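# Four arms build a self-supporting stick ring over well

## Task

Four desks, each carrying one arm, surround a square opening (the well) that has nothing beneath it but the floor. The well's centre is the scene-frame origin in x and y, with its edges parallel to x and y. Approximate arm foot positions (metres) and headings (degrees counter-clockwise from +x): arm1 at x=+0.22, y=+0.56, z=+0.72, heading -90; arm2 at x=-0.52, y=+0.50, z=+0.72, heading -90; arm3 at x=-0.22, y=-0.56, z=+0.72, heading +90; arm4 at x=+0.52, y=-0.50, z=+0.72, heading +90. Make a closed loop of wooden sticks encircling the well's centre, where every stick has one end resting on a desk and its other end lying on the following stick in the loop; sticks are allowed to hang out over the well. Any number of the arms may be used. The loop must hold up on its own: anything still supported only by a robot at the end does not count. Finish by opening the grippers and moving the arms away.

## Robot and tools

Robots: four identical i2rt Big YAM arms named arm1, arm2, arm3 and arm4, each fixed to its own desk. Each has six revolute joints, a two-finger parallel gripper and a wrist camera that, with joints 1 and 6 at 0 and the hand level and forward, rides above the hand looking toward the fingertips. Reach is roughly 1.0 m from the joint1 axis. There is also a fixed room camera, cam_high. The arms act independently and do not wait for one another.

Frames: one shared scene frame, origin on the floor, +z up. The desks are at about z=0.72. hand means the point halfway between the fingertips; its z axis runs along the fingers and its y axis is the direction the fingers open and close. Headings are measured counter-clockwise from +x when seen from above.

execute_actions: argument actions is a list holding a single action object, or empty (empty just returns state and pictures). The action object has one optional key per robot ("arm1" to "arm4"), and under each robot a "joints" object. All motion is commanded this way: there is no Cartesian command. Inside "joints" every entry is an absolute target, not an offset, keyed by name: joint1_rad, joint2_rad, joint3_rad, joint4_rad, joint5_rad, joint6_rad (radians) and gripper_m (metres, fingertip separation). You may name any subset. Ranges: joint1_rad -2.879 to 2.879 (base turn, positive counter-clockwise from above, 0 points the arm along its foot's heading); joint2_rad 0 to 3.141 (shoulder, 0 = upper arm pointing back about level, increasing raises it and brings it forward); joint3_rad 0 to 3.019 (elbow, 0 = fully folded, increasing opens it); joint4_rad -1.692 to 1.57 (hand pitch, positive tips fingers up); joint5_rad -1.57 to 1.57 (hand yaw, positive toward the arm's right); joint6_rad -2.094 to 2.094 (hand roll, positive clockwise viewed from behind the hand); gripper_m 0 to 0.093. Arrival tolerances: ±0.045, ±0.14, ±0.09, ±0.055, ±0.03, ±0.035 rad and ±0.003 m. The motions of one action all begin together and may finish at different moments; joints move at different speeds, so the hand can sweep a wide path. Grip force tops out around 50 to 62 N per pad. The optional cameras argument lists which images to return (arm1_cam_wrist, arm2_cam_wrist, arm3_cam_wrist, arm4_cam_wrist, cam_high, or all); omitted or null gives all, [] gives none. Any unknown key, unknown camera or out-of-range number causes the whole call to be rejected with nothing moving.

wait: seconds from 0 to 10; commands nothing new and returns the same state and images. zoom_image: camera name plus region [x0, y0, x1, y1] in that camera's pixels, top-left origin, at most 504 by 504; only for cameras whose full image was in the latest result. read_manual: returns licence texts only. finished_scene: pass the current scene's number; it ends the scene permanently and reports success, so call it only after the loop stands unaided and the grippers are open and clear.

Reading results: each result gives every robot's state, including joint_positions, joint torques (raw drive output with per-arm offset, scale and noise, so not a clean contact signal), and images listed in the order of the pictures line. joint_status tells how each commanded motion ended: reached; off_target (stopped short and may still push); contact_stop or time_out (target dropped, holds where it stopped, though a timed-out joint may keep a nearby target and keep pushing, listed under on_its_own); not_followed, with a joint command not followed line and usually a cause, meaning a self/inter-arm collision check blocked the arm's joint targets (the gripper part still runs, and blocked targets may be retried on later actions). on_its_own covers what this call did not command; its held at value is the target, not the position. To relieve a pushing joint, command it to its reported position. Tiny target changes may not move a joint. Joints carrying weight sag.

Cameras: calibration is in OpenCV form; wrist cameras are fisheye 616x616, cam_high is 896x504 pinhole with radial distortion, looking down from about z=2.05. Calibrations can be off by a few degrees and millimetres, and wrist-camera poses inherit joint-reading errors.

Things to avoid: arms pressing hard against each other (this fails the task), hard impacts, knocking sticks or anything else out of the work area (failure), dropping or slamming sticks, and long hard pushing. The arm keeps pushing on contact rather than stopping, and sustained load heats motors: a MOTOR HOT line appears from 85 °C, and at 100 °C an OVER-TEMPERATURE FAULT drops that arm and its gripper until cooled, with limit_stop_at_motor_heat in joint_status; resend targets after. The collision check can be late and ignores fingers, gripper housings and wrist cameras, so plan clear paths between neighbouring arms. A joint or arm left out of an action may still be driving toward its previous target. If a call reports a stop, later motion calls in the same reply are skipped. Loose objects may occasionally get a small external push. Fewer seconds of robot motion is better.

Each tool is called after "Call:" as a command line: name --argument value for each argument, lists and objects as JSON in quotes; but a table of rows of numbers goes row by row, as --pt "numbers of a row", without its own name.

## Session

Call:
execute_actions --actions '[]' --cameras '["cam_high"]'

Scene clock: 0.00 s.
Joint torques (N m, as the arm reports them, + toward a larger angle): no reading
Motor temperatures (°C, as the motors report them): arm1=[26 23 26 23 25 24] | arm2=[25 27 28 25 23 26] | arm3=[25 25 24 26 24 22] | arm4=[23 24 25 25 23 23]
arm1.joint_positions: joint1_rad=+0.119 joint2_rad=+0.569 joint3_rad=+1.322 joint4_rad=-1.247 joint5_rad=-0.245 joint6_rad=+0.205 gripper_m=+0.095
arm1.joint_status: not commanded
arm1.hand: x=+0.2855 y=+0.3323 z=+1.3603 quat_wxyz=(-0.473, -0.586, -0.624, +0.209) (m; scene frame)
arm2.joint_positions: joint1_rad=-0.464 joint2_rad=+0.508 joint3_rad=+1.430 joint4_rad=-1.386 joint5_rad=+0.058 joint6_rad=+0.405 gripper_m=+0.094
arm2.joint_status: not commanded
arm2.hand: x=-0.6073 y=+0.3550 z=+1.3277 quat_wxyz=(-0.338, -0.805, -0.266, +0.408) (m; scene frame)
arm3.joint_positions: joint1_rad=+0.096 joint2_rad=+0.549 joint3_rad=+1.449 joint4_rad=-1.435 joint5_rad=-0.271 joint6_rad=-0.080 gripper_m=+0.095
arm3.joint_status: not commanded
arm3.hand: x=-0.2870 y=-0.3967 z=+1.3805 quat_wxyz=(-0.263, +0.708, -0.490, -0.436) (m; scene frame)
arm4.joint_positions: joint1_rad=-0.265 joint2_rad=+0.573 joint3_rad=+1.351 joint4_rad=-1.292 joint5_rad=+0.002 joint6_rad=+0.141 gripper_m=+0.094
arm4.joint_status: not commanded
arm4.hand: x=+0.5881 y=-0.2812 z=+1.2863 quat_wxyz=(-0.373, +0.472, -0.724, -0.336) (m; scene frame)
pictures: cam_high
Images, in order (width x height): cam_high 896x504.

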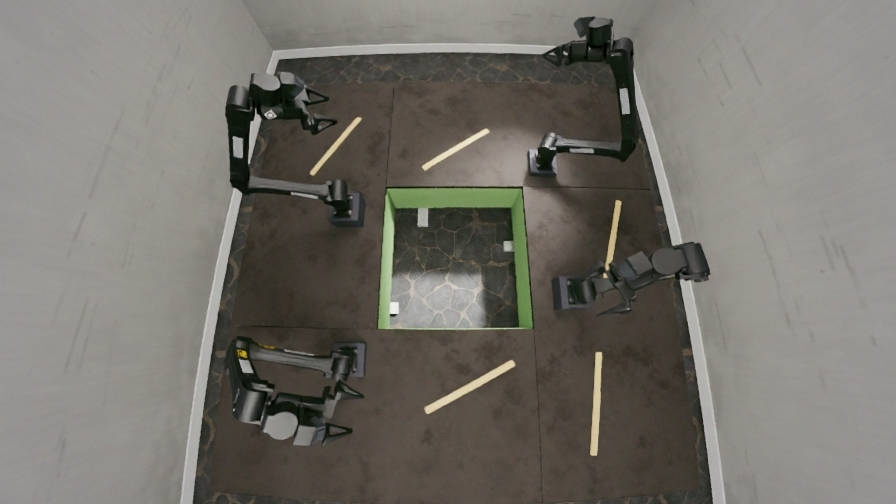

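Call:
execute_actions --actions '[{"arm1":{"joints":{"joint1_rad":1.82,"joint2_rad":1.738,"joint3_rad":0.972,"joint4_rad":-0.795,"joint5_rad":0,"joint6_rad":0.41}},"arm2":{"joints":{"joint1_rad":-0.315,"joint2_rad":1.651,"joint3_rad":1.07,"joint4_rad":-0.98,"joint5_rad":0,"joint6_rad":-0.94}},"arm3":{"joints":{"joint1_rad":2.0,"joint2_rad":1.663,"joint3_rad":0.884,"joint4_rad":-0.78,"joint5_rad":0,"joint6_rad":1.01}},"arm4":{"joints":{"joint1_rad":-0.334,"joint2_rad":1.808,"joint3_rad":1.316,"joint4_rad":-1.07,"joint5_rad":0,"joint6_rad":-0.79}}}]' --cameras '["arm1_cam_wrist","arm2_cam_wrist","arm3_cam_wrist","arm4_cam_wrist"]'

Scene clock: 10.37 s.
Joint torques (N m, as the arm reports them, + toward a larger angle): arm1=[  0.38 -12.25   7.11   1.06  -0.02   0.21] | arm2=[ -0.68 -10.42   8.65   0.58  -0.08  -0.15] | arm3=[  0.81 -11.35   7.09   0.65   0.05   0.13] | arm4=[ -0.78 -17.47   6.99   0.53  -0.29  -0.09]
Motor temperatures (°C, as the motors report them): arm1=[26 24 29 23 25 24] | arm2=[25 27 30 26 23 26] | arm3=[25 25 26 26 24 22] | arm4=[23 24 28 25 23 23]
arm1.joint_positions: joint1_rad=+1.824 joint2_rad=+1.730 joint3_rad=+0.972 joint4_rad=-0.806 joint5_rad=-0.001 joint6_rad=+0.402 gripper_m=+0.095
arm1.joint_status: all done
arm1.hand: x=+0.6313 y=+0.6681 z=+0.8097 quat_wxyz=(-0.003, -0.073, -0.997, -0.006) (m; scene frame)
arm2.joint_positions: joint1_rad=-0.319 joint2_rad=+1.661 joint3_rad=+1.059 joint4_rad=-0.992 joint5_rad=+0.002 joint6_rad=-0.926 gripper_m=+0.094
arm2.joint_status: all done
arm2.hand: x=-0.6686 y=+0.0939 z=+0.8006 quat_wxyz=(+0.005, -0.477, -0.879, -0.007) (m; scene frame)
arm3.joint_positions: joint1_rad=+2.006 joint2_rad=+1.663 joint3_rad=+0.885 joint4_rad=-0.783 joint5_rad=+0.000 joint6_rad=+0.997 gripper_m=+0.095
arm3.joint_status: all done
arm3.hand: x=-0.5750 y=-0.7352 z=+0.7980 quat_wxyz=(-0.005, +0.964, -0.267, -0.002) (m; scene frame)
arm4.joint_positions: joint1_rad=-0.326 joint2_rad=+1.806 joint3_rad=+1.310 joint4_rad=-1.078 joint5_rad=+0.002 joint6_rad=-0.779 gripper_m=+0.094
arm4.joint_status: all done
arm4.hand: x=+0.6852 y=-0.0157 z=+0.7999 quat_wxyz=(+0.005, +0.848, -0.530, -0.005) (m; scene frame)
pictures: arm1_cam_wrist, arm2_cam_wrist, arm3_cam_wrist, arm4_cam_wrist
camera_calibration (this result's frames):
arm1_cam_wrist: T_world_to_cam=[[-0.152027, -0.987841, -0.0325288, 0.785387], [-0.809164, 0.105495, 0.578035, -0.0214373], [-0.567575, 0.114198, -0.815363, 1.06493], [0, 0, 0, 1]] pos_world=[0.706484, 0.656485, 0.906247]
arm2_cam_wrist: T_world_to_cam=[[-0.840313, -0.542099, -0.00180898, -0.512895], [-0.43491, 0.672159, 0.599212, -0.830712], [-0.323616, 0.504312, -0.800588, 0.502285], [0, 0, 0, 1]] pos_world=[-0.62973, 0.0270226, 0.898968]
arm3_cam_wrist: T_world_to_cam=[[0.517313, 0.855723, 0.0111801, 0.916638], [0.69607, -0.428325, 0.576215, -0.365192], [0.49787, -0.290301, -0.817221, 0.847694], [0, 0, 0, 1]] pos_world=[-0.642031, -0.694723, 0.892935]
arm4_cam_wrist: T_world_to_cam=[[0.898076, 0.439253, -0.0227177, -0.585707], [0.36936, -0.725117, 0.581187, -0.729957], [0.238815, -0.530341, -0.813453, 0.602377], [0, 0, 0, 1]] pos_world=[0.65177, 0.0474349, 0.900941]
Images, in order (width x height): arm1_cam_wrist 616x616, arm2_cam_wrist 616x616, arm3_cam_wrist 616x616, arm4_cam_wrist 616x616.

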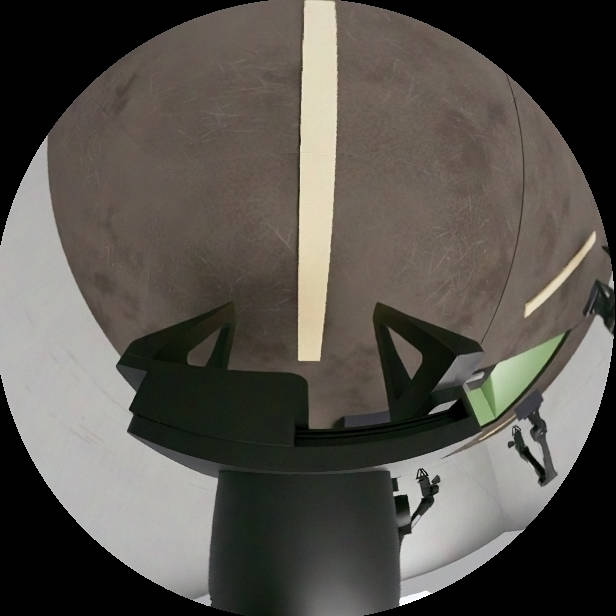

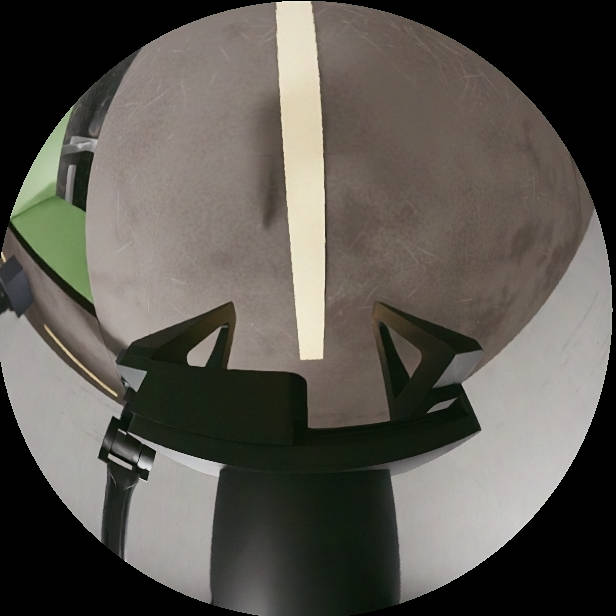

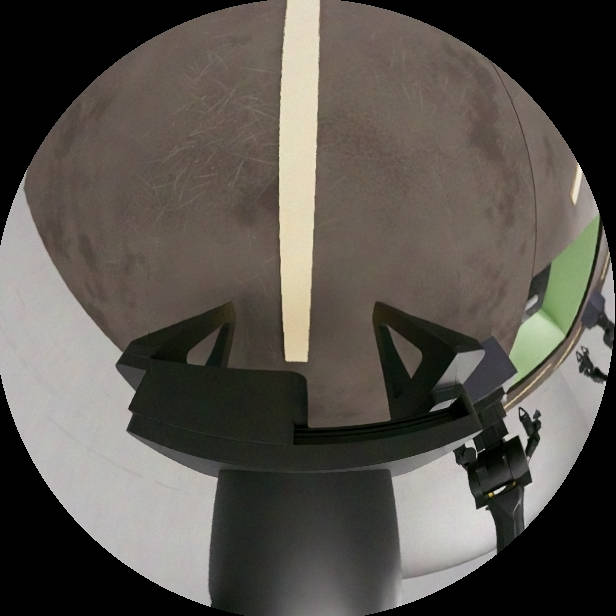

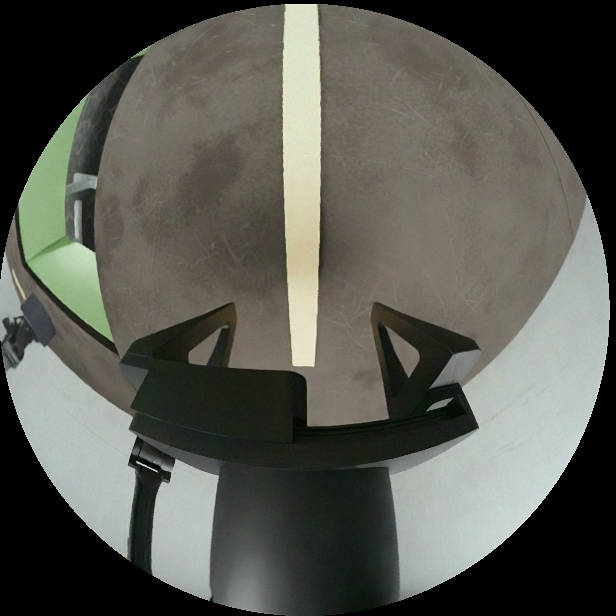

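Call:
execute_actions --actions '[{"arm1":{"joints":{"joint1_rad":1.8,"joint2_rad":1.907,"joint3_rad":0.94,"joint4_rad":-0.6}},"arm2":{"joints":{"joint2_rad":1.774,"joint3_rad":1.004,"joint4_rad":-0.79,"joint6_rad":-0.99}},"arm3":{"joints":{"joint2_rad":1.815,"joint3_rad":0.848,"joint4_rad":-0.59}},"arm4":{"joints":{"joint1_rad":-0.35,"joint2_rad":1.903,"joint3_rad":1.256,"joint4_rad":-0.93}}}]' --cameras '[]'

Call:
execute_actions --actions '[{"arm1":{"joints":{"gripper_m":0}},"arm2":{"joints":{"gripper_m":0}},"arm3":{"joints":{"gripper_m":0}},"arm4":{"joints":{"gripper_m":0}}}]' --cameras '[]'

Call:
execute_actions --actions '[{"arm1":{"joints":{"joint2_rad":1.276,"joint3_rad":1.064,"joint4_rad":-1.36,"joint6_rad":0.9}},"arm3":{"joints":{"joint2_rad":1.5,"joint4_rad":-0.88}}}]' --cameras '[]'

Call:
execute_actions --actions '[{"arm1":{"joints":{"joint1_rad":-0.72}},"arm3":{"joints":{"joint1_rad":-0.74}}}]' --cameras '[]'

Call:
execute_actions --actions '[{"arm1":{"joints":{"joint6_rad":-0.25}},"arm3":{"joints":{"joint6_rad":-0.25}},"arm2":{"joints":{"joint2_rad":1.6,"joint4_rad":-0.95}},"arm4":{"joints":{"joint2_rad":1.76,"joint4_rad":-1.05}}}]' --cameras '["cam_high"]'

Call:
execute_actions --actions '[{"arm1":{"joints":{"joint2_rad":1.545,"joint3_rad":0.6,"joint4_rad":-0.31,"joint5_rad":-0.17}},"arm3":{"joints":{"joint2_rad":1.565,"joint3_rad":0.61,"joint4_rad":-0.35,"joint5_rad":-0.17}},"arm2":{"joints":{"joint2_rad":1.8,"joint3_rad":1.355,"joint4_rad":-0.9,"joint5_rad":-0.275,"joint6_rad":-0.7}},"arm4":{"joints":{"joint2_rad":1.78,"joint3_rad":1.35,"joint4_rad":-0.93,"joint5_rad":-0.275,"joint6_rad":-0.7}}}]' --cameras '[]'

Call:
execute_actions --actions '[{"arm2":{"joints":{"joint1_rad":0.42,"joint2_rad":1.885,"joint4_rad":-0.815}},"arm4":{"joints":{"joint1_rad":0.389,"joint2_rad":1.866,"joint4_rad":-0.847}}}]' --cameras '["cam_high"]'

Scene clock: 22.07 s.
Joint torques (N m, as the arm reports them, + toward a larger angle): arm1=[  0.61 -13.65   5.72   1.14  -0.08   0.2 ] | arm2=[ -1.01 -10.09   7.11   0.66  -0.06  -0.18] | arm3=[  0.83 -12.93   5.7    0.85   0.05   0.13] | arm4=[ -0.5  -18.09   6.     0.71  -0.3   -0.07]
Motor temperatures (°C, as the motors report them): arm1=[26 24 29 23 25 24] | arm2=[25 28 31 26 23 26] | arm3=[25 26 27 26 24 22] | arm4=[23 26 29 25 23 23]
arm1.joint_positions: joint1_rad=+1.808 joint2_rad=+1.900 joint3_rad=+0.942 joint4_rad=-0.617 joint5_rad=+0.001 joint6_rad=+0.403 gripper_m=+0.095
arm1.joint_status: all done
arm1.hand: x=+0.6319 y=+0.6616 z=+0.7329 quat_wxyz=(+0.002, -0.081, -0.997, -0.003) (m; scene frame)
arm2.joint_positions: joint1_rad=-0.316 joint2_rad=+1.770 joint3_rad=+1.001 joint4_rad=-0.802 joint5_rad=+0.002 joint6_rad=-0.976 gripper_m=+0.094
arm2.joint_status: all done
arm2.hand: x=-0.6692 y=+0.0882 z=+0.7383 quat_wxyz=(+0.003, -0.453, -0.891, +0.005) (m; scene frame)
arm3.joint_positions: joint1_rad=+2.006 joint2_rad=+1.824 joint3_rad=+0.847 joint4_rad=-0.599 joint5_rad=+0.000 joint6_rad=+0.998 gripper_m=+0.095
arm3.joint_status: all done
arm3.hand: x=-0.5711 y=-0.7325 z=+0.7283 quat_wxyz=(-0.010, +0.964, -0.267, +0.003) (m; scene frame)
arm4.joint_positions: joint1_rad=-0.343 joint2_rad=+1.902 joint3_rad=+1.257 joint4_rad=-0.941 joint5_rad=+0.002 joint6_rad=-0.780 gripper_m=+0.094
arm4.joint_status: all done
arm4.hand: x=+0.6921 y=-0.0191 z=+0.7358 quat_wxyz=(+0.011, +0.844, -0.536, -0.003) (m; scene frame)
pictures: none
No camera images: the call's "cameras" was empty. Leave "cameras" out to get every camera's image.

Scene clock: 22.80 s.
Joint torques (N m, as the arm reports them, + toward a larger angle): arm1=[  0.33 -13.44   5.71   1.23  -0.05   0.21] | arm2=[-0.9  -9.99  7.01  0.64 -0.05 -0.15] | arm3=[  0.85 -12.95   5.71   0.8    0.05   0.11] | arm4=[ -0.69 -17.88   6.08   0.69  -0.3   -0.04]
Motor temperatures (°C, as the motors report them): arm1=[26 24 29 23 25 24] | arm2=[25 28 31 26 23 26] | arm3=[25 26 27 26 24 22] | arm4=[23 26 29 25 23 23]
arm1.joint_positions: joint1_rad=+1.808 joint2_rad=+1.900 joint3_rad=+0.942 joint4_rad=-0.617 joint5_rad=+0.001 joint6_rad=+0.403 gripper_m=+0.027
arm1.joint_status: gripper_m off_target (ended at +0.027, target +0.000)
arm1.hand: x=+0.6320 y=+0.6613 z=+0.7329 quat_wxyz=(+0.002, -0.082, -0.997, -0.003) (m; scene frame)
arm2.joint_positions: joint1_rad=-0.316 joint2_rad=+1.770 joint3_rad=+1.001 joint4_rad=-0.802 joint5_rad=+0.002 joint6_rad=-0.977 gripper_m=+0.027
arm2.joint_status: gripper_m off_target (ended at +0.027, target +0.000)
arm2.hand: x=-0.6691 y=+0.0882 z=+0.7383 quat_wxyz=(+0.003, -0.453, -0.892, +0.005) (m; scene frame)
arm3.joint_positions: joint1_rad=+2.006 joint2_rad=+1.824 joint3_rad=+0.847 joint4_rad=-0.598 joint5_rad=+0.000 joint6_rad=+0.999 gripper_m=+0.027
arm3.joint_status: gripper_m off_target (ended at +0.027, target +0.000)
arm3.hand: x=-0.5714 y=-0.7326 z=+0.7283 quat_wxyz=(-0.009, +0.963, -0.268, +0.003) (m; scene frame)
arm4.joint_positions: joint1_rad=-0.343 joint2_rad=+1.902 joint3_rad=+1.257 joint4_rad=-0.941 joint5_rad=+0.002 joint6_rad=-0.783 gripper_m=+0.026
arm4.joint_status: gripper_m off_target (ended at +0.026, target +0.000)
arm4.hand: x=+0.6920 y=-0.0191 z=+0.7358 quat_wxyz=(+0.011, +0.844, -0.536, -0.004) (m; scene frame)
pictures: none
No camera images: the call's "cameras" was empty. Leave "cameras" out to get every camera's image.

Scene clock: 24.30 s.
Joint torques (N m, as the arm reports them, + toward a larger angle): arm1=[-0.01 -9.27 11.45 -0.34  0.    0.18] | arm2=[ -0.93 -10.06   6.99   0.66  -0.05  -0.15] | arm3=[ 0.82 -9.17  8.1   0.28  0.05  0.11] | arm4=[ -0.69 -18.07   6.01   0.68  -0.29  -0.04]
Motor temperatures (°C, as the motors report them): arm1=[26 25 29 23 25 24] | arm2=[25 28 31 26 23 26] | arm3=[25 26 27 26 24 22] | arm4=[23 27 29 25 23 23]
arm1.joint_positions: joint1_rad=+1.808 joint2_rad=+1.271 joint3_rad=+1.041 joint4_rad=-1.345 joint5_rad=+0.001 joint6_rad=+0.892 gripper_m=+0.027
arm1.joint_status: all done
arm1.hand: x=+0.5529 y=+0.6399 z=+1.0037 quat_wxyz=(+0.002, -0.321, -0.947, -0.003) (m; scene frame)
arm2.joint_positions: joint1_rad=-0.316 joint2_rad=+1.770 joint3_rad=+1.001 joint4_rad=-0.802 joint5_rad=+0.002 joint6_rad=-0.977 gripper_m=+0.027
arm2.joint_status: not commanded
arm2.hand: x=-0.6691 y=+0.0882 z=+0.7383 quat_wxyz=(+0.003, -0.453, -0.892, +0.005) (m; scene frame)
arm3.joint_positions: joint1_rad=+2.006 joint2_rad=+1.492 joint3_rad=+0.847 joint4_rad=-0.873 joint5_rad=+0.000 joint6_rad=+0.999 gripper_m=+0.027
arm3.joint_status: all done
arm3.hand: x=-0.5567 y=-0.7267 z=+0.8490 quat_wxyz=(+0.010, +0.963, -0.268, -0.018) (m; scene frame)
arm4.joint_positions: joint1_rad=-0.343 joint2_rad=+1.902 joint3_rad=+1.257 joint4_rad=-0.941 joint5_rad=+0.002 joint6_rad=-0.783 gripper_m=+0.026
arm4.joint_status: not commanded
arm4.hand: x=+0.6920 y=-0.0191 z=+0.7358 quat_wxyz=(+0.011, +0.844, -0.536, -0.004) (m; scene frame)
pictures: none
No camera images: the call's "cameras" was empty. Leave "cameras" out to get every camera's image.

Scene clock: 26.70 s.
Joint torques (N m, as the arm reports them, + toward a larger angle): arm1=[ 0.39 -8.41 11.25 -0.3   0.04  0.19] | arm2=[ -0.88 -10.04   7.01   0.64  -0.05  -0.15] | arm3=[ 1.8  -9.21  8.3   0.32  0.04  0.1 ] | arm4=[ -0.63 -17.87   6.01   0.71  -0.28  -0.04]
Motor temperatures (°C, as the motors report them): arm1=[26 24 30 23 25 24] | arm2=[25 28 31 26 23 26] | arm3=[25 26 27 26 24 22] | arm4=[23 27 29 25 23 23]
arm1.joint_positions: joint1_rad=-0.719 joint2_rad=+1.271 joint3_rad=+1.041 joint4_rad=-1.345 joint5_rad=+0.000 joint6_rad=+0.894 gripper_m=+0.027
arm1.joint_status: all done
arm1.hand: x=-0.0106 y=+0.2981 z=+1.0005 quat_wxyz=(+0.006, -1.000, +0.020, -0.001) (m; scene frame)
arm2.joint_positions: joint1_rad=-0.316 joint2_rad=+1.770 joint3_rad=+1.001 joint4_rad=-0.802 joint5_rad=+0.002 joint6_rad=-0.977 gripper_m=+0.027
arm2.joint_status: not commanded
arm2.hand: x=-0.6691 y=+0.0882 z=+0.7383 quat_wxyz=(+0.003, -0.453, -0.892, +0.005) (m; scene frame)
arm3.joint_positions: joint1_rad=-0.745 joint2_rad=+1.495 joint3_rad=+0.847 joint4_rad=-0.873 joint5_rad=+0.000 joint6_rad=+1.000 gripper_m=+0.027
arm3.joint_status: all done
arm3.hand: x=+0.0332 y=-0.2780 z=+0.8586 quat_wxyz=(-0.018, -0.077, -0.997, -0.027) (m; scene frame)
arm4.joint_positions: joint1_rad=-0.343 joint2_rad=+1.902 joint3_rad=+1.257 joint4_rad=-0.941 joint5_rad=+0.002 joint6_rad=-0.783 gripper_m=+0.026
arm4.joint_status: not commanded
arm4.hand: x=+0.6920 y=-0.0191 z=+0.7358 quat_wxyz=(+0.011, +0.844, -0.536, -0.004) (m; scene frame)
pictures: none
No camera images: the call's "cameras" was empty. Leave "cameras" out to get every camera's image.

Scene clock: 28.70 s.
Joint torques (N m, as the arm reports them, + toward a larger angle): arm1=[ 0.71 -8.7  11.47 -0.38 -0.1   0.07] | arm2=[-0.87 -8.81  8.74 -0.06 -0.05 -0.15] | arm3=[ 1.7  -9.24  8.33  0.36 -0.04 -0.16] | arm4=[ -0.73 -16.56   6.81  -0.13  -0.28  -0.04]
Motor temperatures (°C, as the motors report them): arm1=[26 24 30 23 25 24] | arm2=[25 28 31 26 23 26] | arm3=[25 26 28 26 24 22] | arm4=[23 27 30 25 23 23]
arm1.joint_positions: joint1_rad=-0.719 joint2_rad=+1.271 joint3_rad=+1.041 joint4_rad=-1.345 joint5_rad=+0.000 joint6_rad=-0.242 gripper_m=+0.027
arm1.joint_status: all done
arm1.hand: x=-0.0106 y=+0.2981 z=+1.0005 quat_wxyz=(+0.004, -0.853, -0.521, -0.004) (m; scene frame)
arm2.joint_positions: joint1_rad=-0.316 joint2_rad=+1.597 joint3_rad=+0.994 joint4_rad=-0.941 joint5_rad=+0.002 joint6_rad=-0.977 gripper_m=+0.027
arm2.joint_status: all done
arm2.hand: x=-0.6628 y=+0.1046 z=+0.8059 quat_wxyz=(+0.001, -0.452, -0.892, +0.018) (m; scene frame)
arm3.joint_positions: joint1_rad=-0.745 joint2_rad=+1.495 joint3_rad=+0.847 joint4_rad=-0.873 joint5_rad=+0.000 joint6_rad=-0.237 gripper_m=+0.027
arm3.joint_status: all done
arm3.hand: x=+0.0332 y=-0.2780 z=+0.8586 quat_wxyz=(-0.030, +0.516, -0.856, -0.012) (m; scene frame)
arm4.joint_positions: joint1_rad=-0.343 joint2_rad=+1.759 joint3_rad=+1.253 joint4_rad=-1.041 joint5_rad=+0.002 joint6_rad=-0.783 gripper_m=+0.026
arm4.joint_status: all done
arm4.hand: x=+0.6892 y=-0.0296 z=+0.8034 quat_wxyz=(-0.008, +0.844, -0.536, -0.008) (m; scene frame)
pictures: cam_high
Images, in order (width x height): cam_high 896x504.

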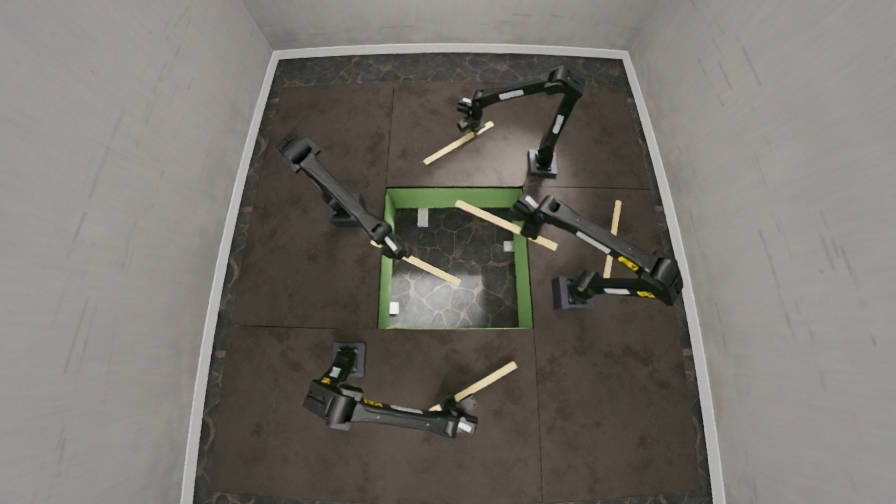

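Scene clock: 30.27 s.
Joint torques (N m, as the arm reports them, + toward a larger angle): arm1=[  0.9  -11.12   6.58   2.16  -0.38   0.02] | arm2=[ -0.9  -13.87  12.01   0.79  -0.33   0.13] | arm3=[ 1.74 -9.28  7.53  1.58 -0.33 -0.18] | arm4=[ -0.79 -16.62  10.67   1.15  -0.65   0.1 ]
Motor temperatures (°C, as the motors report them): arm1=[26 24 30 23 25 24] | arm2=[25 28 32 26 23 26] | arm3=[25 26 28 26 24 22] | arm4=[23 27 30 25 23 23]
arm1.joint_positions: joint1_rad=-0.719 joint2_rad=+1.562 joint3_rad=+0.594 joint4_rad=-0.333 joint5_rad=-0.167 joint6_rad=-0.243 gripper_m=+0.027
arm1.joint_status: all done
arm1.hand: x=-0.0032 y=+0.2645 z=+0.7809 quat_wxyz=(-0.116, -0.837, -0.525, +0.100) (m; scene frame)
arm2.joint_positions: joint1_rad=-0.316 joint2_rad=+1.818 joint3_rad=+1.316 joint4_rad=-0.909 joint5_rad=-0.271 joint6_rad=-0.713 gripper_m=+0.027
arm2.joint_status: all done
arm2.hand: x=-0.6640 y=-0.0358 z=+0.8230 quat_wxyz=(-0.149, -0.549, -0.821, +0.047) (m; scene frame)
arm3.joint_positions: joint1_rad=-0.745 joint2_rad=+1.572 joint3_rad=+0.596 joint4_rad=-0.363 joint5_rad=-0.164 joint6_rad=-0.238 gripper_m=+0.027
arm3.joint_status: all done
arm3.hand: x=+0.0013 y=-0.2712 z=+0.7771 quat_wxyz=(-0.092, +0.519, -0.842, -0.117) (m; scene frame)
arm4.joint_positions: joint1_rad=-0.343 joint2_rad=+1.771 joint3_rad=+1.296 joint4_rad=-0.943 joint5_rad=-0.270 joint6_rad=-0.711 gripper_m=+0.026
arm4.joint_status: all done
arm4.hand: x=+0.6596 y=+0.0238 z=+0.8217 quat_wxyz=(-0.034, +0.819, -0.551, -0.155) (m; scene frame)
pictures: none
No camera images: the call's "cameras" was empty. Leave "cameras" out to get every camera's image.

Scene clock: 31.87 s.
Joint torques (N m, as the arm reports them, + toward a larger angle): arm1=[  0.86 -11.38   6.61   2.06  -0.35   0.03] | arm2=[ -1.87 -15.16  11.43   0.67   0.22  -0.04] | arm3=[ 1.72 -9.33  7.51  1.58 -0.33 -0.18] | arm4=[ -0.76 -19.2    9.72   0.97  -0.43   0.07]
Motor temperatures (°C, as the motors report them): arm1=[26 25 30 23 25 24] | arm2=[25 28 32 26 23 26] | arm3=[25 26 28 26 24 22] | arm4=[23 27 31 25 23 23]
arm1.joint_positions: joint1_rad=-0.719 joint2_rad=+1.562 joint3_rad=+0.594 joint4_rad=-0.333 joint5_rad=-0.167 joint6_rad=-0.243 gripper_m=+0.027
arm1.joint_status: not commanded
arm1.hand: x=-0.0032 y=+0.2645 z=+0.7809 quat_wxyz=(-0.116, -0.837, -0.525, +0.100) (m; scene frame)
arm2.joint_positions: joint1_rad=+0.432 joint2_rad=+1.903 joint3_rad=+1.318 joint4_rad=-0.821 joint5_rad=-0.283 joint6_rad=-0.702 gripper_m=+0.027
arm2.joint_status: all done
arm2.hand: x=-0.2540 y=-0.0033 z=+0.7784 quat_wxyz=(-0.158, -0.217, -0.963, -0.014) (m; scene frame)
arm3.joint_positions: joint1_rad=-0.745 joint2_rad=+1.572 joint3_rad=+0.596 joint4_rad=-0.363 joint5_rad=-0.164 joint6_rad=-0.238 gripper_m=+0.027
arm3.joint_status: not commanded
arm3.hand: x=+0.0013 y=-0.2712 z=+0.7771 quat_wxyz=(-0.092, +0.519, -0.842, -0.117) (m; scene frame)
arm4.joint_positions: joint1_rad=+0.395 joint2_rad=+1.874 joint3_rad=+1.305 joint4_rad=-0.856 joint5_rad=-0.275 joint6_rad=-0.706 gripper_m=+0.026
arm4.joint_status: all done
arm4.hand: x=+0.2633 y=-0.0044 z=+0.7801 quat_wxyz=(+0.024, +0.962, -0.220, -0.160) (m; scene frame)
pictures: cam_high
Images, in order (width x height): cam_high 896x504.

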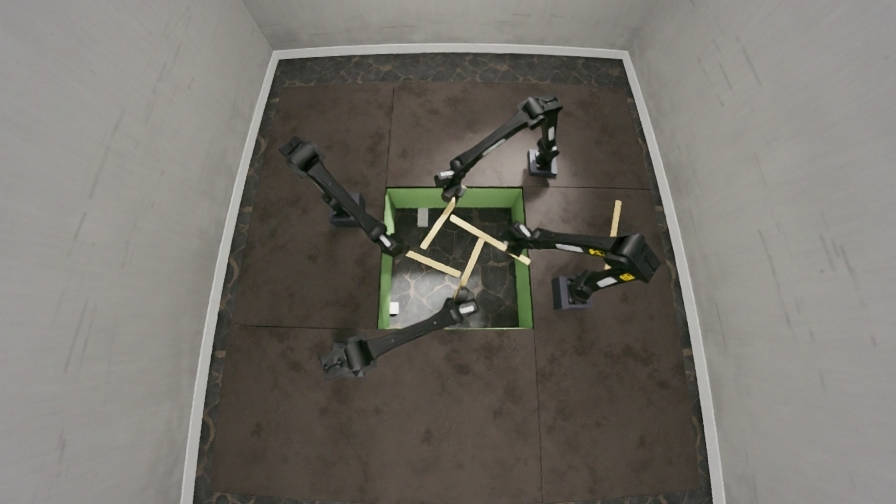

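Call:
execute_actions --actions '[{"arm2":{"joints":{"joint2_rad":1.86}},"arm4":{"joints":{"joint2_rad":1.85}}}]' --cameras '[]'

Call:
execute_actions --actions '[{"arm1":{"joints":{"joint6_rad":-0.58}},"arm3":{"joints":{"joint6_rad":-0.57}},"arm2":{"joints":{"joint6_rad":-1.08}},"arm4":{"joints":{"joint6_rad":-1.04}}}]' --cameras '[]'

Call:
execute_actions --actions '[{"arm1":{"joints":{"joint4_rad":-0.41,"joint5_rad":-0.11}},"arm3":{"joints":{"joint4_rad":-0.43,"joint5_rad":-0.11}},"arm2":{"joints":{"joint4_rad":-0.88,"joint5_rad":-0.19}},"arm4":{"joints":{"joint4_rad":-0.9,"joint5_rad":-0.18}}}]' --cameras '["cam_high","arm1_cam_wrist"]'

Call:
zoom_image --camera "cam_high" --region '[350, 160, 560, 350]'

Call:
zoom_image --camera "cam_high" --region '[410, 210, 500, 290]'

Scene clock: 38.23 s.
Joint torques (N m, as the arm reports them, + toward a larger angle): arm1=[  0.67 -11.22   6.75   2.09  -0.37   0.06] | arm2=[ -1.24 -15.69  11.24   0.71  -0.1    0.  ] | arm3=[ 1.75 -9.28  7.52  1.58 -0.33 -0.18] | arm4=[ -0.61 -20.65   9.69   0.98  -0.42   0.07]
Motor temperatures (°C, as the motors report them): arm1=[26 25 29 23 25 24] | arm2=[25 29 33 26 23 26] | arm3=[25 26 28 26 24 22] | arm4=[23 28 32 25 23 23]
arm1.joint_positions: joint1_rad=-0.719 joint2_rad=+1.562 joint3_rad=+0.594 joint4_rad=-0.333 joint5_rad=-0.167 joint6_rad=-0.243 gripper_m=+0.027
arm1.joint_status: not commanded
arm1.hand: x=-0.0032 y=+0.2645 z=+0.7809 quat_wxyz=(-0.116, -0.837, -0.525, +0.100) (m; scene frame)
arm2.joint_positions: joint1_rad=+0.428 joint2_rad=+1.889 joint3_rad=+1.318 joint4_rad=-0.821 joint5_rad=-0.276 joint6_rad=-0.702 gripper_m=+0.027
arm2.joint_status: all done
arm2.hand: x=-0.2564 y=-0.0061 z=+0.7856 quat_wxyz=(-0.159, -0.218, -0.963, -0.006) (m; scene frame)
arm3.joint_positions: joint1_rad=-0.745 joint2_rad=+1.572 joint3_rad=+0.596 joint4_rad=-0.363 joint5_rad=-0.164 joint6_rad=-0.238 gripper_m=+0.027
arm3.joint_status: not commanded
arm3.hand: x=+0.0013 y=-0.2712 z=+0.7771 quat_wxyz=(-0.092, +0.519, -0.842, -0.117) (m; scene frame)
arm4.joint_positions: joint1_rad=+0.395 joint2_rad=+1.874 joint3_rad=+1.305 joint4_rad=-0.856 joint5_rad=-0.275 joint6_rad=-0.706 gripper_m=+0.026
arm4.joint_status: all done
arm4.hand: x=+0.2633 y=-0.0044 z=+0.7801 quat_wxyz=(+0.024, +0.962, -0.220, -0.160) (m; scene frame)
pictures: none
No camera images: the call's "cameras" was empty. Leave "cameras" out to get every camera's image.

Scene clock: 39.63 s.
Joint torques (N m, as the arm reports them, + toward a larger angle): arm1=[  0.93 -11.01   6.67   2.06  -0.37   0.  ] | arm2=[ -1.7  -15.62  11.44   0.69  -0.15  -0.17] | arm3=[ 1.74 -9.28  7.5   1.57 -0.35 -0.17] | arm4=[ -0.66 -20.58   9.73   0.94  -0.43  -0.07]
Motor temperatures (°C, as the motors report them): arm1=[26 25 29 23 25 24] | arm2=[25 29 33 26 23 26] | arm3=[25 26 28 26 24 22] | arm4=[23 28 33 25 23 23]
arm1.joint_positions: joint1_rad=-0.719 joint2_rad=+1.562 joint3_rad=+0.594 joint4_rad=-0.333 joint5_rad=-0.167 joint6_rad=-0.570 gripper_m=+0.027
arm1.joint_status: all done
arm1.hand: x=-0.0032 y=+0.2645 z=+0.7809 quat_wxyz=(-0.098, -0.740, -0.654, +0.118) (m; scene frame)
arm2.joint_positions: joint1_rad=+0.428 joint2_rad=+1.889 joint3_rad=+1.318 joint4_rad=-0.821 joint5_rad=-0.276 joint6_rad=-1.066 gripper_m=+0.027
arm2.joint_status: all done
arm2.hand: x=-0.2564 y=-0.0061 z=+0.7856 quat_wxyz=(-0.158, -0.040, -0.986, +0.023) (m; scene frame)
arm3.joint_positions: joint1_rad=-0.745 joint2_rad=+1.572 joint3_rad=+0.596 joint4_rad=-0.363 joint5_rad=-0.164 joint6_rad=-0.557 gripper_m=+0.027
arm3.joint_status: all done
arm3.hand: x=+0.0013 y=-0.2712 z=+0.7771 quat_wxyz=(-0.110, +0.646, -0.749, -0.101) (m; scene frame)
arm4.joint_positions: joint1_rad=+0.395 joint2_rad=+1.874 joint3_rad=+1.305 joint4_rad=-0.856 joint5_rad=-0.275 joint6_rad=-1.026 gripper_m=+0.026
arm4.joint_status: all done
arm4.hand: x=+0.2633 y=-0.0044 z=+0.7801 quat_wxyz=(-0.002, +0.985, -0.063, -0.162) (m; scene frame)
pictures: none
No camera images: the call's "cameras" was empty. Leave "cameras" out to get every camera's image.

Scene clock: 40.37 s.
Joint torques (N m, as the arm reports them, + toward a larger angle): arm1=[  0.2  -10.94   6.51   0.17  -0.21   0.05] | arm2=[ -1.55 -15.49  11.36   0.03  -0.04  -0.16] | arm3=[ 1.72 -9.17  7.4   0.6  -0.03 -0.17] | arm4=[ -0.51 -20.29   9.72   0.03  -0.26  -0.09]
Motor temperatures (°C, as the motors report them): arm1=[26 25 29 23 25 24] | arm2=[25 29 34 26 23 26] | arm3=[25 26 28 26 24 22] | arm4=[23 28 33 25 23 23]
arm1.joint_positions: joint1_rad=-0.719 joint2_rad=+1.562 joint3_rad=+0.594 joint4_rad=-0.395 joint5_rad=-0.110 joint6_rad=-0.572 gripper_m=+0.027
arm1.joint_status: all done
arm1.hand: x=-0.0011 y=+0.2818 z=+0.7761 quat_wxyz=(-0.066, -0.748, -0.654, +0.091) (m; scene frame)
arm2.joint_positions: joint1_rad=+0.428 joint2_rad=+1.889 joint3_rad=+1.318 joint4_rad=-0.871 joint5_rad=-0.192 joint6_rad=-1.066 gripper_m=+0.027
arm2.joint_status: all done
arm2.hand: x=-0.2741 y=-0.0014 z=+0.7806 quat_wxyz=(-0.110, -0.046, -0.993, +0.020) (m; scene frame)
arm3.joint_positions: joint1_rad=-0.745 joint2_rad=+1.572 joint3_rad=+0.596 joint4_rad=-0.424 joint5_rad=-0.113 joint6_rad=-0.558 gripper_m=+0.027
arm3.joint_status: all done
arm3.hand: x=-0.0017 y=-0.2877 z=+0.7727 quat_wxyz=(-0.084, +0.646, -0.756, -0.071) (m; scene frame)
arm4.joint_positions: joint1_rad=+0.395 joint2_rad=+1.874 joint3_rad=+1.305 joint4_rad=-0.889 joint5_rad=-0.182 joint6_rad=-1.027 gripper_m=+0.026
arm4.joint_status: all done
arm4.hand: x=+0.2804 y=-0.0054 z=+0.7752 quat_wxyz=(-0.008, +0.991, -0.068, -0.114) (m; scene frame)
pictures: arm1_cam_wrist, cam_high
camera_calibration (this result's frames):
arm1_cam_wrist: T_world_to_cam=[[-0.990575, 0.13697, -0.000815651, -0.0358891], [0.125975, 0.913362, 0.38717, -0.551496], [0.0537757, 0.383418, -0.922008, 0.730251], [0, 0, 0, 1]] pos_world=[-0.00534602, 0.22864, 0.886791]
Images, in order (width x height): arm1_cam_wrist 616x616, cam_high 896x504.

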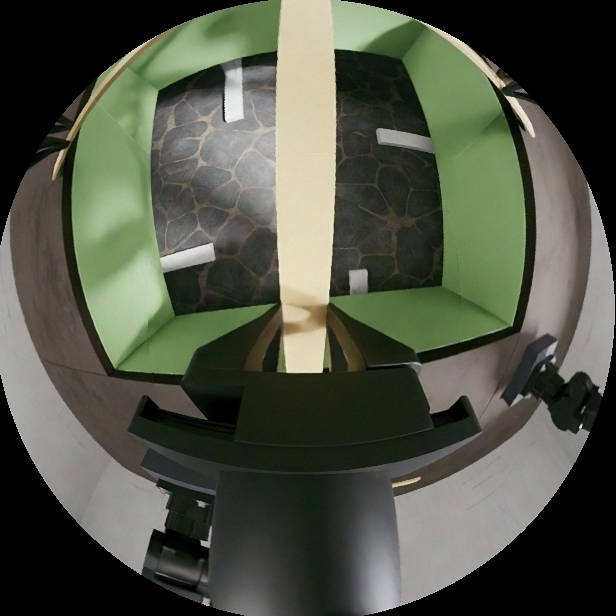

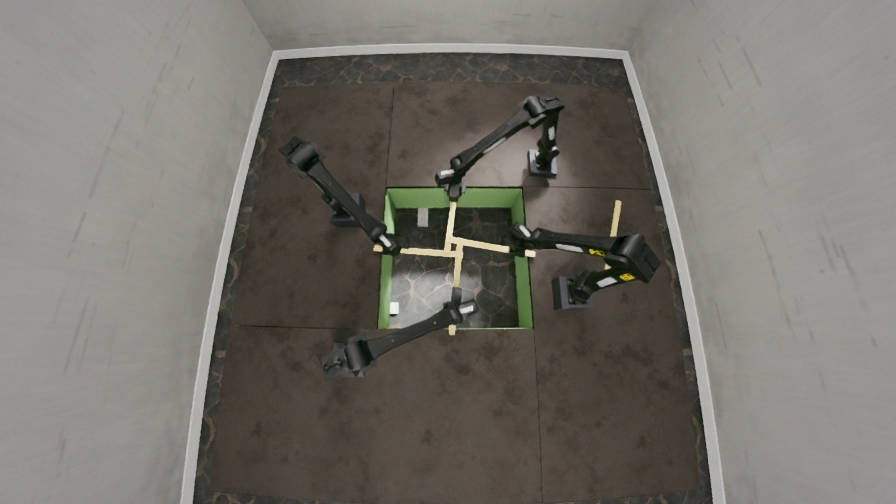

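Region (350, 160, 560, 350) of cam_high's 896x504 image, scaled by 2.400, with more detail than that image has; it fills the top 456 rows of this view, and the rest is white.

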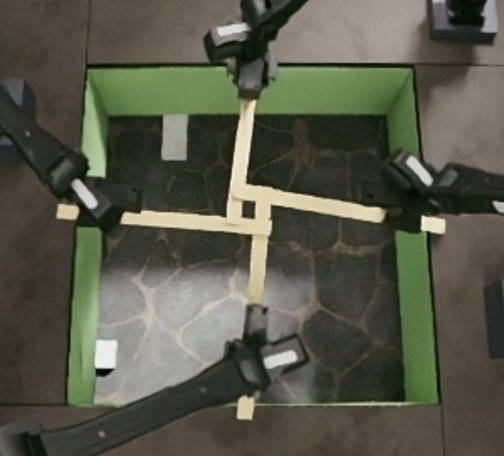

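Region (410, 210, 500, 290) of cam_high's 896x504 image, scaled by 5.600, with more detail than that image has.

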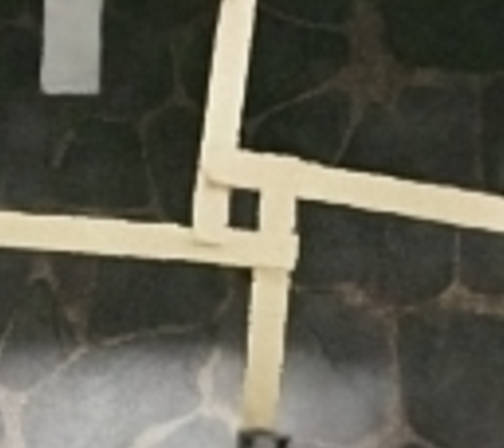

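Call:
execute_actions --actions '[{"arm1":{"joints":{"joint2_rad":1.62,"joint3_rad":0.635,"joint4_rad":-0.36}},"arm3":{"joints":{"joint2_rad":1.61,"joint4_rad":-0.375,"joint6_rad":-0.6}},"arm2":{"joints":{"joint2_rad":1.92,"joint4_rad":-0.845}},"arm4":{"joints":{"joint2_rad":1.905,"joint4_rad":-0.855,"joint6_rad":-0.985}}}]' --cameras '["cam_high"]'

Call:
zoom_image --camera "cam_high" --region '[410, 210, 500, 290]'

Call:
execute_actions --actions '[{"arm1":{"joints":{"gripper_m":0.05}},"arm2":{"joints":{"gripper_m":0.05}},"arm3":{"joints":{"gripper_m":0.05}},"arm4":{"joints":{"gripper_m":0.05}}}]' --cameras '[]'

Call:
execute_actions --actions '[{"arm1":{"joints":{"joint2_rad":1.2,"joint4_rad":-0.75}},"arm2":{"joints":{"joint2_rad":1.6,"joint4_rad":-1.0}},"arm3":{"joints":{"joint2_rad":1.2,"joint4_rad":-0.75}},"arm4":{"joints":{"joint2_rad":1.6,"joint4_rad":-1.0}}}]' --cameras '["cam_high"]'

Call:
finished_scene --scene 2

Scene clock: 46.00 s.
Joint torques (N m, as the arm reports them, + toward a larger angle): arm1=[ 0.96 -9.19  8.29  1.92 -0.24  0.03] | arm2=[ -1.62 -13.22  11.23   0.83  -0.06  -0.15] | arm3=[ 1.76 -8.62  7.13  1.5  -0.12 -0.22] | arm4=[ -0.73 -17.42   9.54   1.09  -0.35   0.14]
Motor temperatures (°C, as the motors report them): arm1=[26 25 29 23 25 24] | arm2=[25 30 34 26 23 26] | arm3=[25 26 28 26 24 22] | arm4=[23 29 34 25 23 23]
arm1.joint_positions: joint1_rad=-0.719 joint2_rad=+1.611 joint3_rad=+0.604 joint4_rad=-0.382 joint5_rad=-0.110 joint6_rad=-0.572 gripper_m=+0.027
arm1.joint_status: all done
arm1.hand: x=-0.0012 y=+0.2819 z=+0.7634 quat_wxyz=(-0.064, -0.749, -0.655, +0.079) (m; scene frame)
arm2.joint_positions: joint1_rad=+0.428 joint2_rad=+1.915 joint3_rad=+1.318 joint4_rad=-0.857 joint5_rad=-0.191 joint6_rad=-1.067 gripper_m=+0.027
arm2.joint_status: all done
arm2.hand: x=-0.2742 y=-0.0018 z=+0.7670 quat_wxyz=(-0.107, -0.047, -0.993, +0.014) (m; scene frame)
arm3.joint_positions: joint1_rad=-0.745 joint2_rad=+1.607 joint3_rad=+0.596 joint4_rad=-0.389 joint5_rad=-0.111 joint6_rad=-0.582 gripper_m=+0.027
arm3.joint_status: all done
arm3.hand: x=+0.0001 y=-0.2863 z=+0.7627 quat_wxyz=(-0.085, +0.655, -0.748, -0.069) (m; scene frame)
arm4.joint_positions: joint1_rad=+0.395 joint2_rad=+1.894 joint3_rad=+1.305 joint4_rad=-0.871 joint5_rad=-0.180 joint6_rad=-0.997 gripper_m=+0.026
arm4.joint_status: all done
arm4.hand: x=+0.2797 y=-0.0032 z=+0.7652 quat_wxyz=(-0.006, +0.990, -0.083, -0.113) (m; scene frame)
pictures: cam_high
Images, in order (width x height): cam_high 896x504.

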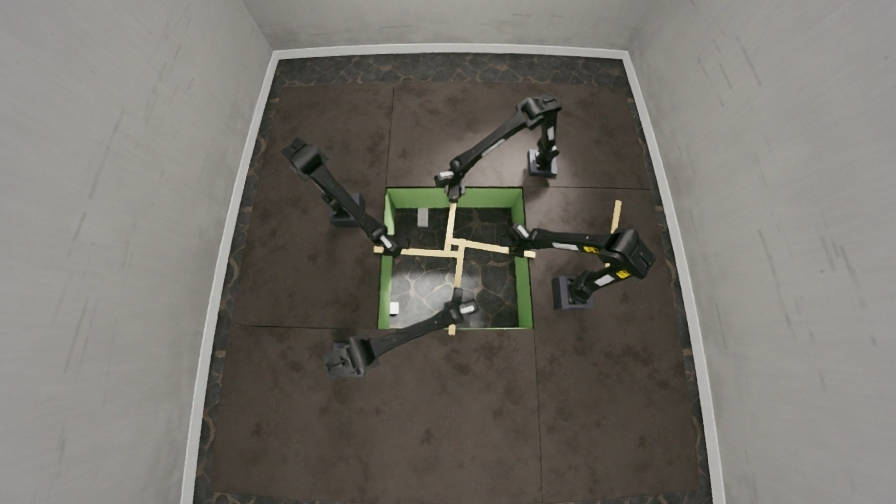

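Region (410, 210, 500, 290) of cam_high's 896x504 image, scaled by 5.600, with more detail than that image has.

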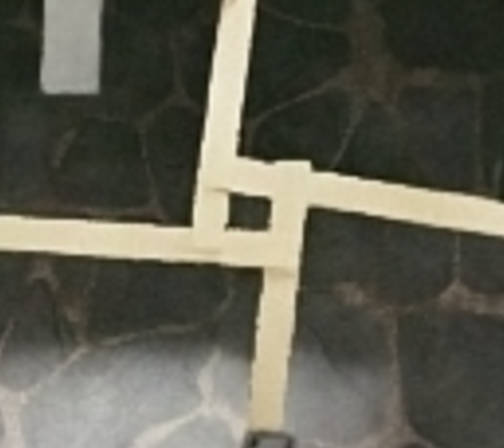

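Scene clock: 46.60 s.
Joint torques (N m, as the arm reports them, + toward a larger angle): arm1=[ 0.25 -9.27  8.33  1.75 -0.26  0.09] | arm2=[ -1.52 -13.13  11.21   0.81  -0.06  -0.15] | arm3=[ 1.72 -8.65  7.16  1.35 -0.12 -0.17] | arm4=[ -0.73 -17.61   9.57   1.09  -0.36   0.12]
Motor temperatures (°C, as the motors report them): arm1=[26 25 29 23 25 24] | arm2=[25 30 34 26 23 26] | arm3=[25 26 28 26 24 22] | arm4=[23 29 34 25 23 23]
arm1.joint_positions: joint1_rad=-0.719 joint2_rad=+1.611 joint3_rad=+0.605 joint4_rad=-0.379 joint5_rad=-0.110 joint6_rad=-0.573 gripper_m=+0.050
arm1.joint_status: all done
arm1.hand: x=-0.0020 y=+0.2810 z=+0.7637 quat_wxyz=(-0.064, -0.749, -0.655, +0.081) (m; scene frame)
arm2.joint_positions: joint1_rad=+0.428 joint2_rad=+1.916 joint3_rad=+1.318 joint4_rad=-0.857 joint5_rad=-0.191 joint6_rad=-1.067 gripper_m=+0.050
arm2.joint_status: all done
arm2.hand: x=-0.2742 y=-0.0018 z=+0.7666 quat_wxyz=(-0.107, -0.047, -0.993, +0.014) (m; scene frame)
arm3.joint_positions: joint1_rad=-0.745 joint2_rad=+1.607 joint3_rad=+0.596 joint4_rad=-0.386 joint5_rad=-0.111 joint6_rad=-0.587 gripper_m=+0.050
arm3.joint_status: all done
arm3.hand: x=+0.0006 y=-0.2857 z=+0.7629 quat_wxyz=(-0.087, +0.657, -0.746, -0.069) (m; scene frame)
arm4.joint_positions: joint1_rad=+0.395 joint2_rad=+1.894 joint3_rad=+1.305 joint4_rad=-0.869 joint5_rad=-0.180 joint6_rad=-0.996 gripper_m=+0.050
arm4.joint_status: all done
arm4.hand: x=+0.2796 y=-0.0028 z=+0.7652 quat_wxyz=(-0.007, +0.990, -0.084, -0.113) (m; scene frame)
pictures: none
No camera images: the call's "cameras" was empty. Leave "cameras" out to get every camera's image.

Scene clock: 47.93 s.
Joint torques (N m, as the arm reports them, + toward a larger angle): arm1=[ 0.5  -7.46 11.16  0.2  -0.24  0.05] | arm2=[ -1.61 -10.33  11.93   0.39  -0.05  -0.13] | arm3=[ 1.73 -4.95  9.99  0.64 -0.12 -0.16] | arm4=[ -0.56 -14.95  10.11   0.42  -0.35   0.13]
Motor temperatures (°C, as the motors report them): arm1=[26 25 29 23 25 24] | arm2=[25 30 34 26 23 26] | arm3=[25 26 28 26 24 22] | arm4=[23 29 34 25 23 23]
arm1.joint_positions: joint1_rad=-0.719 joint2_rad=+1.200 joint3_rad=+0.605 joint4_rad=-0.733 joint5_rad=-0.110 joint6_rad=-0.573 gripper_m=+0.050
arm1.joint_status: all done
arm1.hand: x=+0.0186 y=+0.3038 z=+0.8773 quat_wxyz=(-0.068, -0.745, -0.654, +0.109) (m; scene frame)
arm2.joint_positions: joint1_rad=+0.428 joint2_rad=+1.603 joint3_rad=+1.327 joint4_rad=-0.991 joint5_rad=-0.191 joint6_rad=-1.067 gripper_m=+0.050
arm2.joint_status: all done
arm2.hand: x=-0.2791 y=+0.0139 z=+0.9296 quat_wxyz=(-0.147, -0.037, -0.984, +0.097) (m; scene frame)
arm3.joint_positions: joint1_rad=-0.745 joint2_rad=+1.193 joint3_rad=+0.596 joint4_rad=-0.742 joint5_rad=-0.111 joint6_rad=-0.588 gripper_m=+0.050
arm3.joint_status: all done
arm3.hand: x=-0.0209 y=-0.3108 z=+0.8752 quat_wxyz=(-0.115, +0.656, -0.742, -0.072) (m; scene frame)
arm4.joint_positions: joint1_rad=+0.395 joint2_rad=+1.587 joint3_rad=+1.317 joint4_rad=-0.990 joint5_rad=-0.180 joint6_rad=-0.996 gripper_m=+0.050
arm4.joint_status: all done
arm4.hand: x=+0.2871 y=-0.0149 z=+0.9256 quat_wxyz=(-0.094, +0.980, -0.075, -0.158) (m; scene frame)
pictures: cam_high
Images, in order (width x height): cam_high 896x504.

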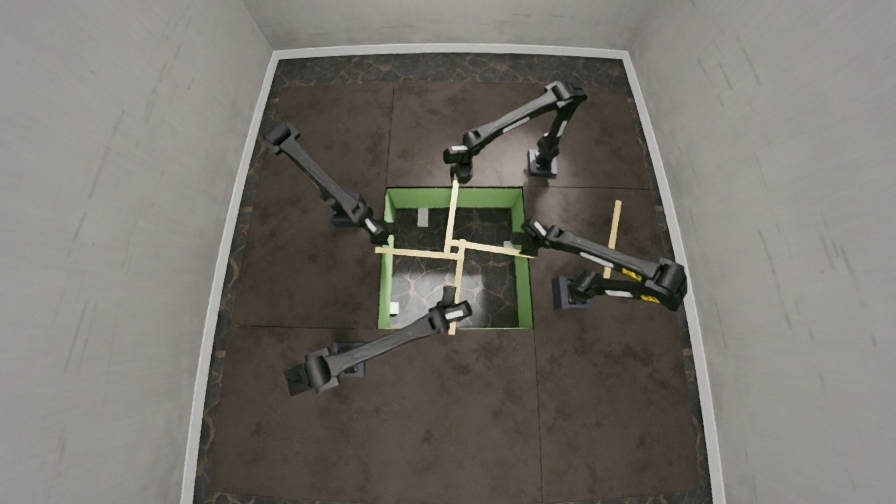

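The scene is finished: the task was done.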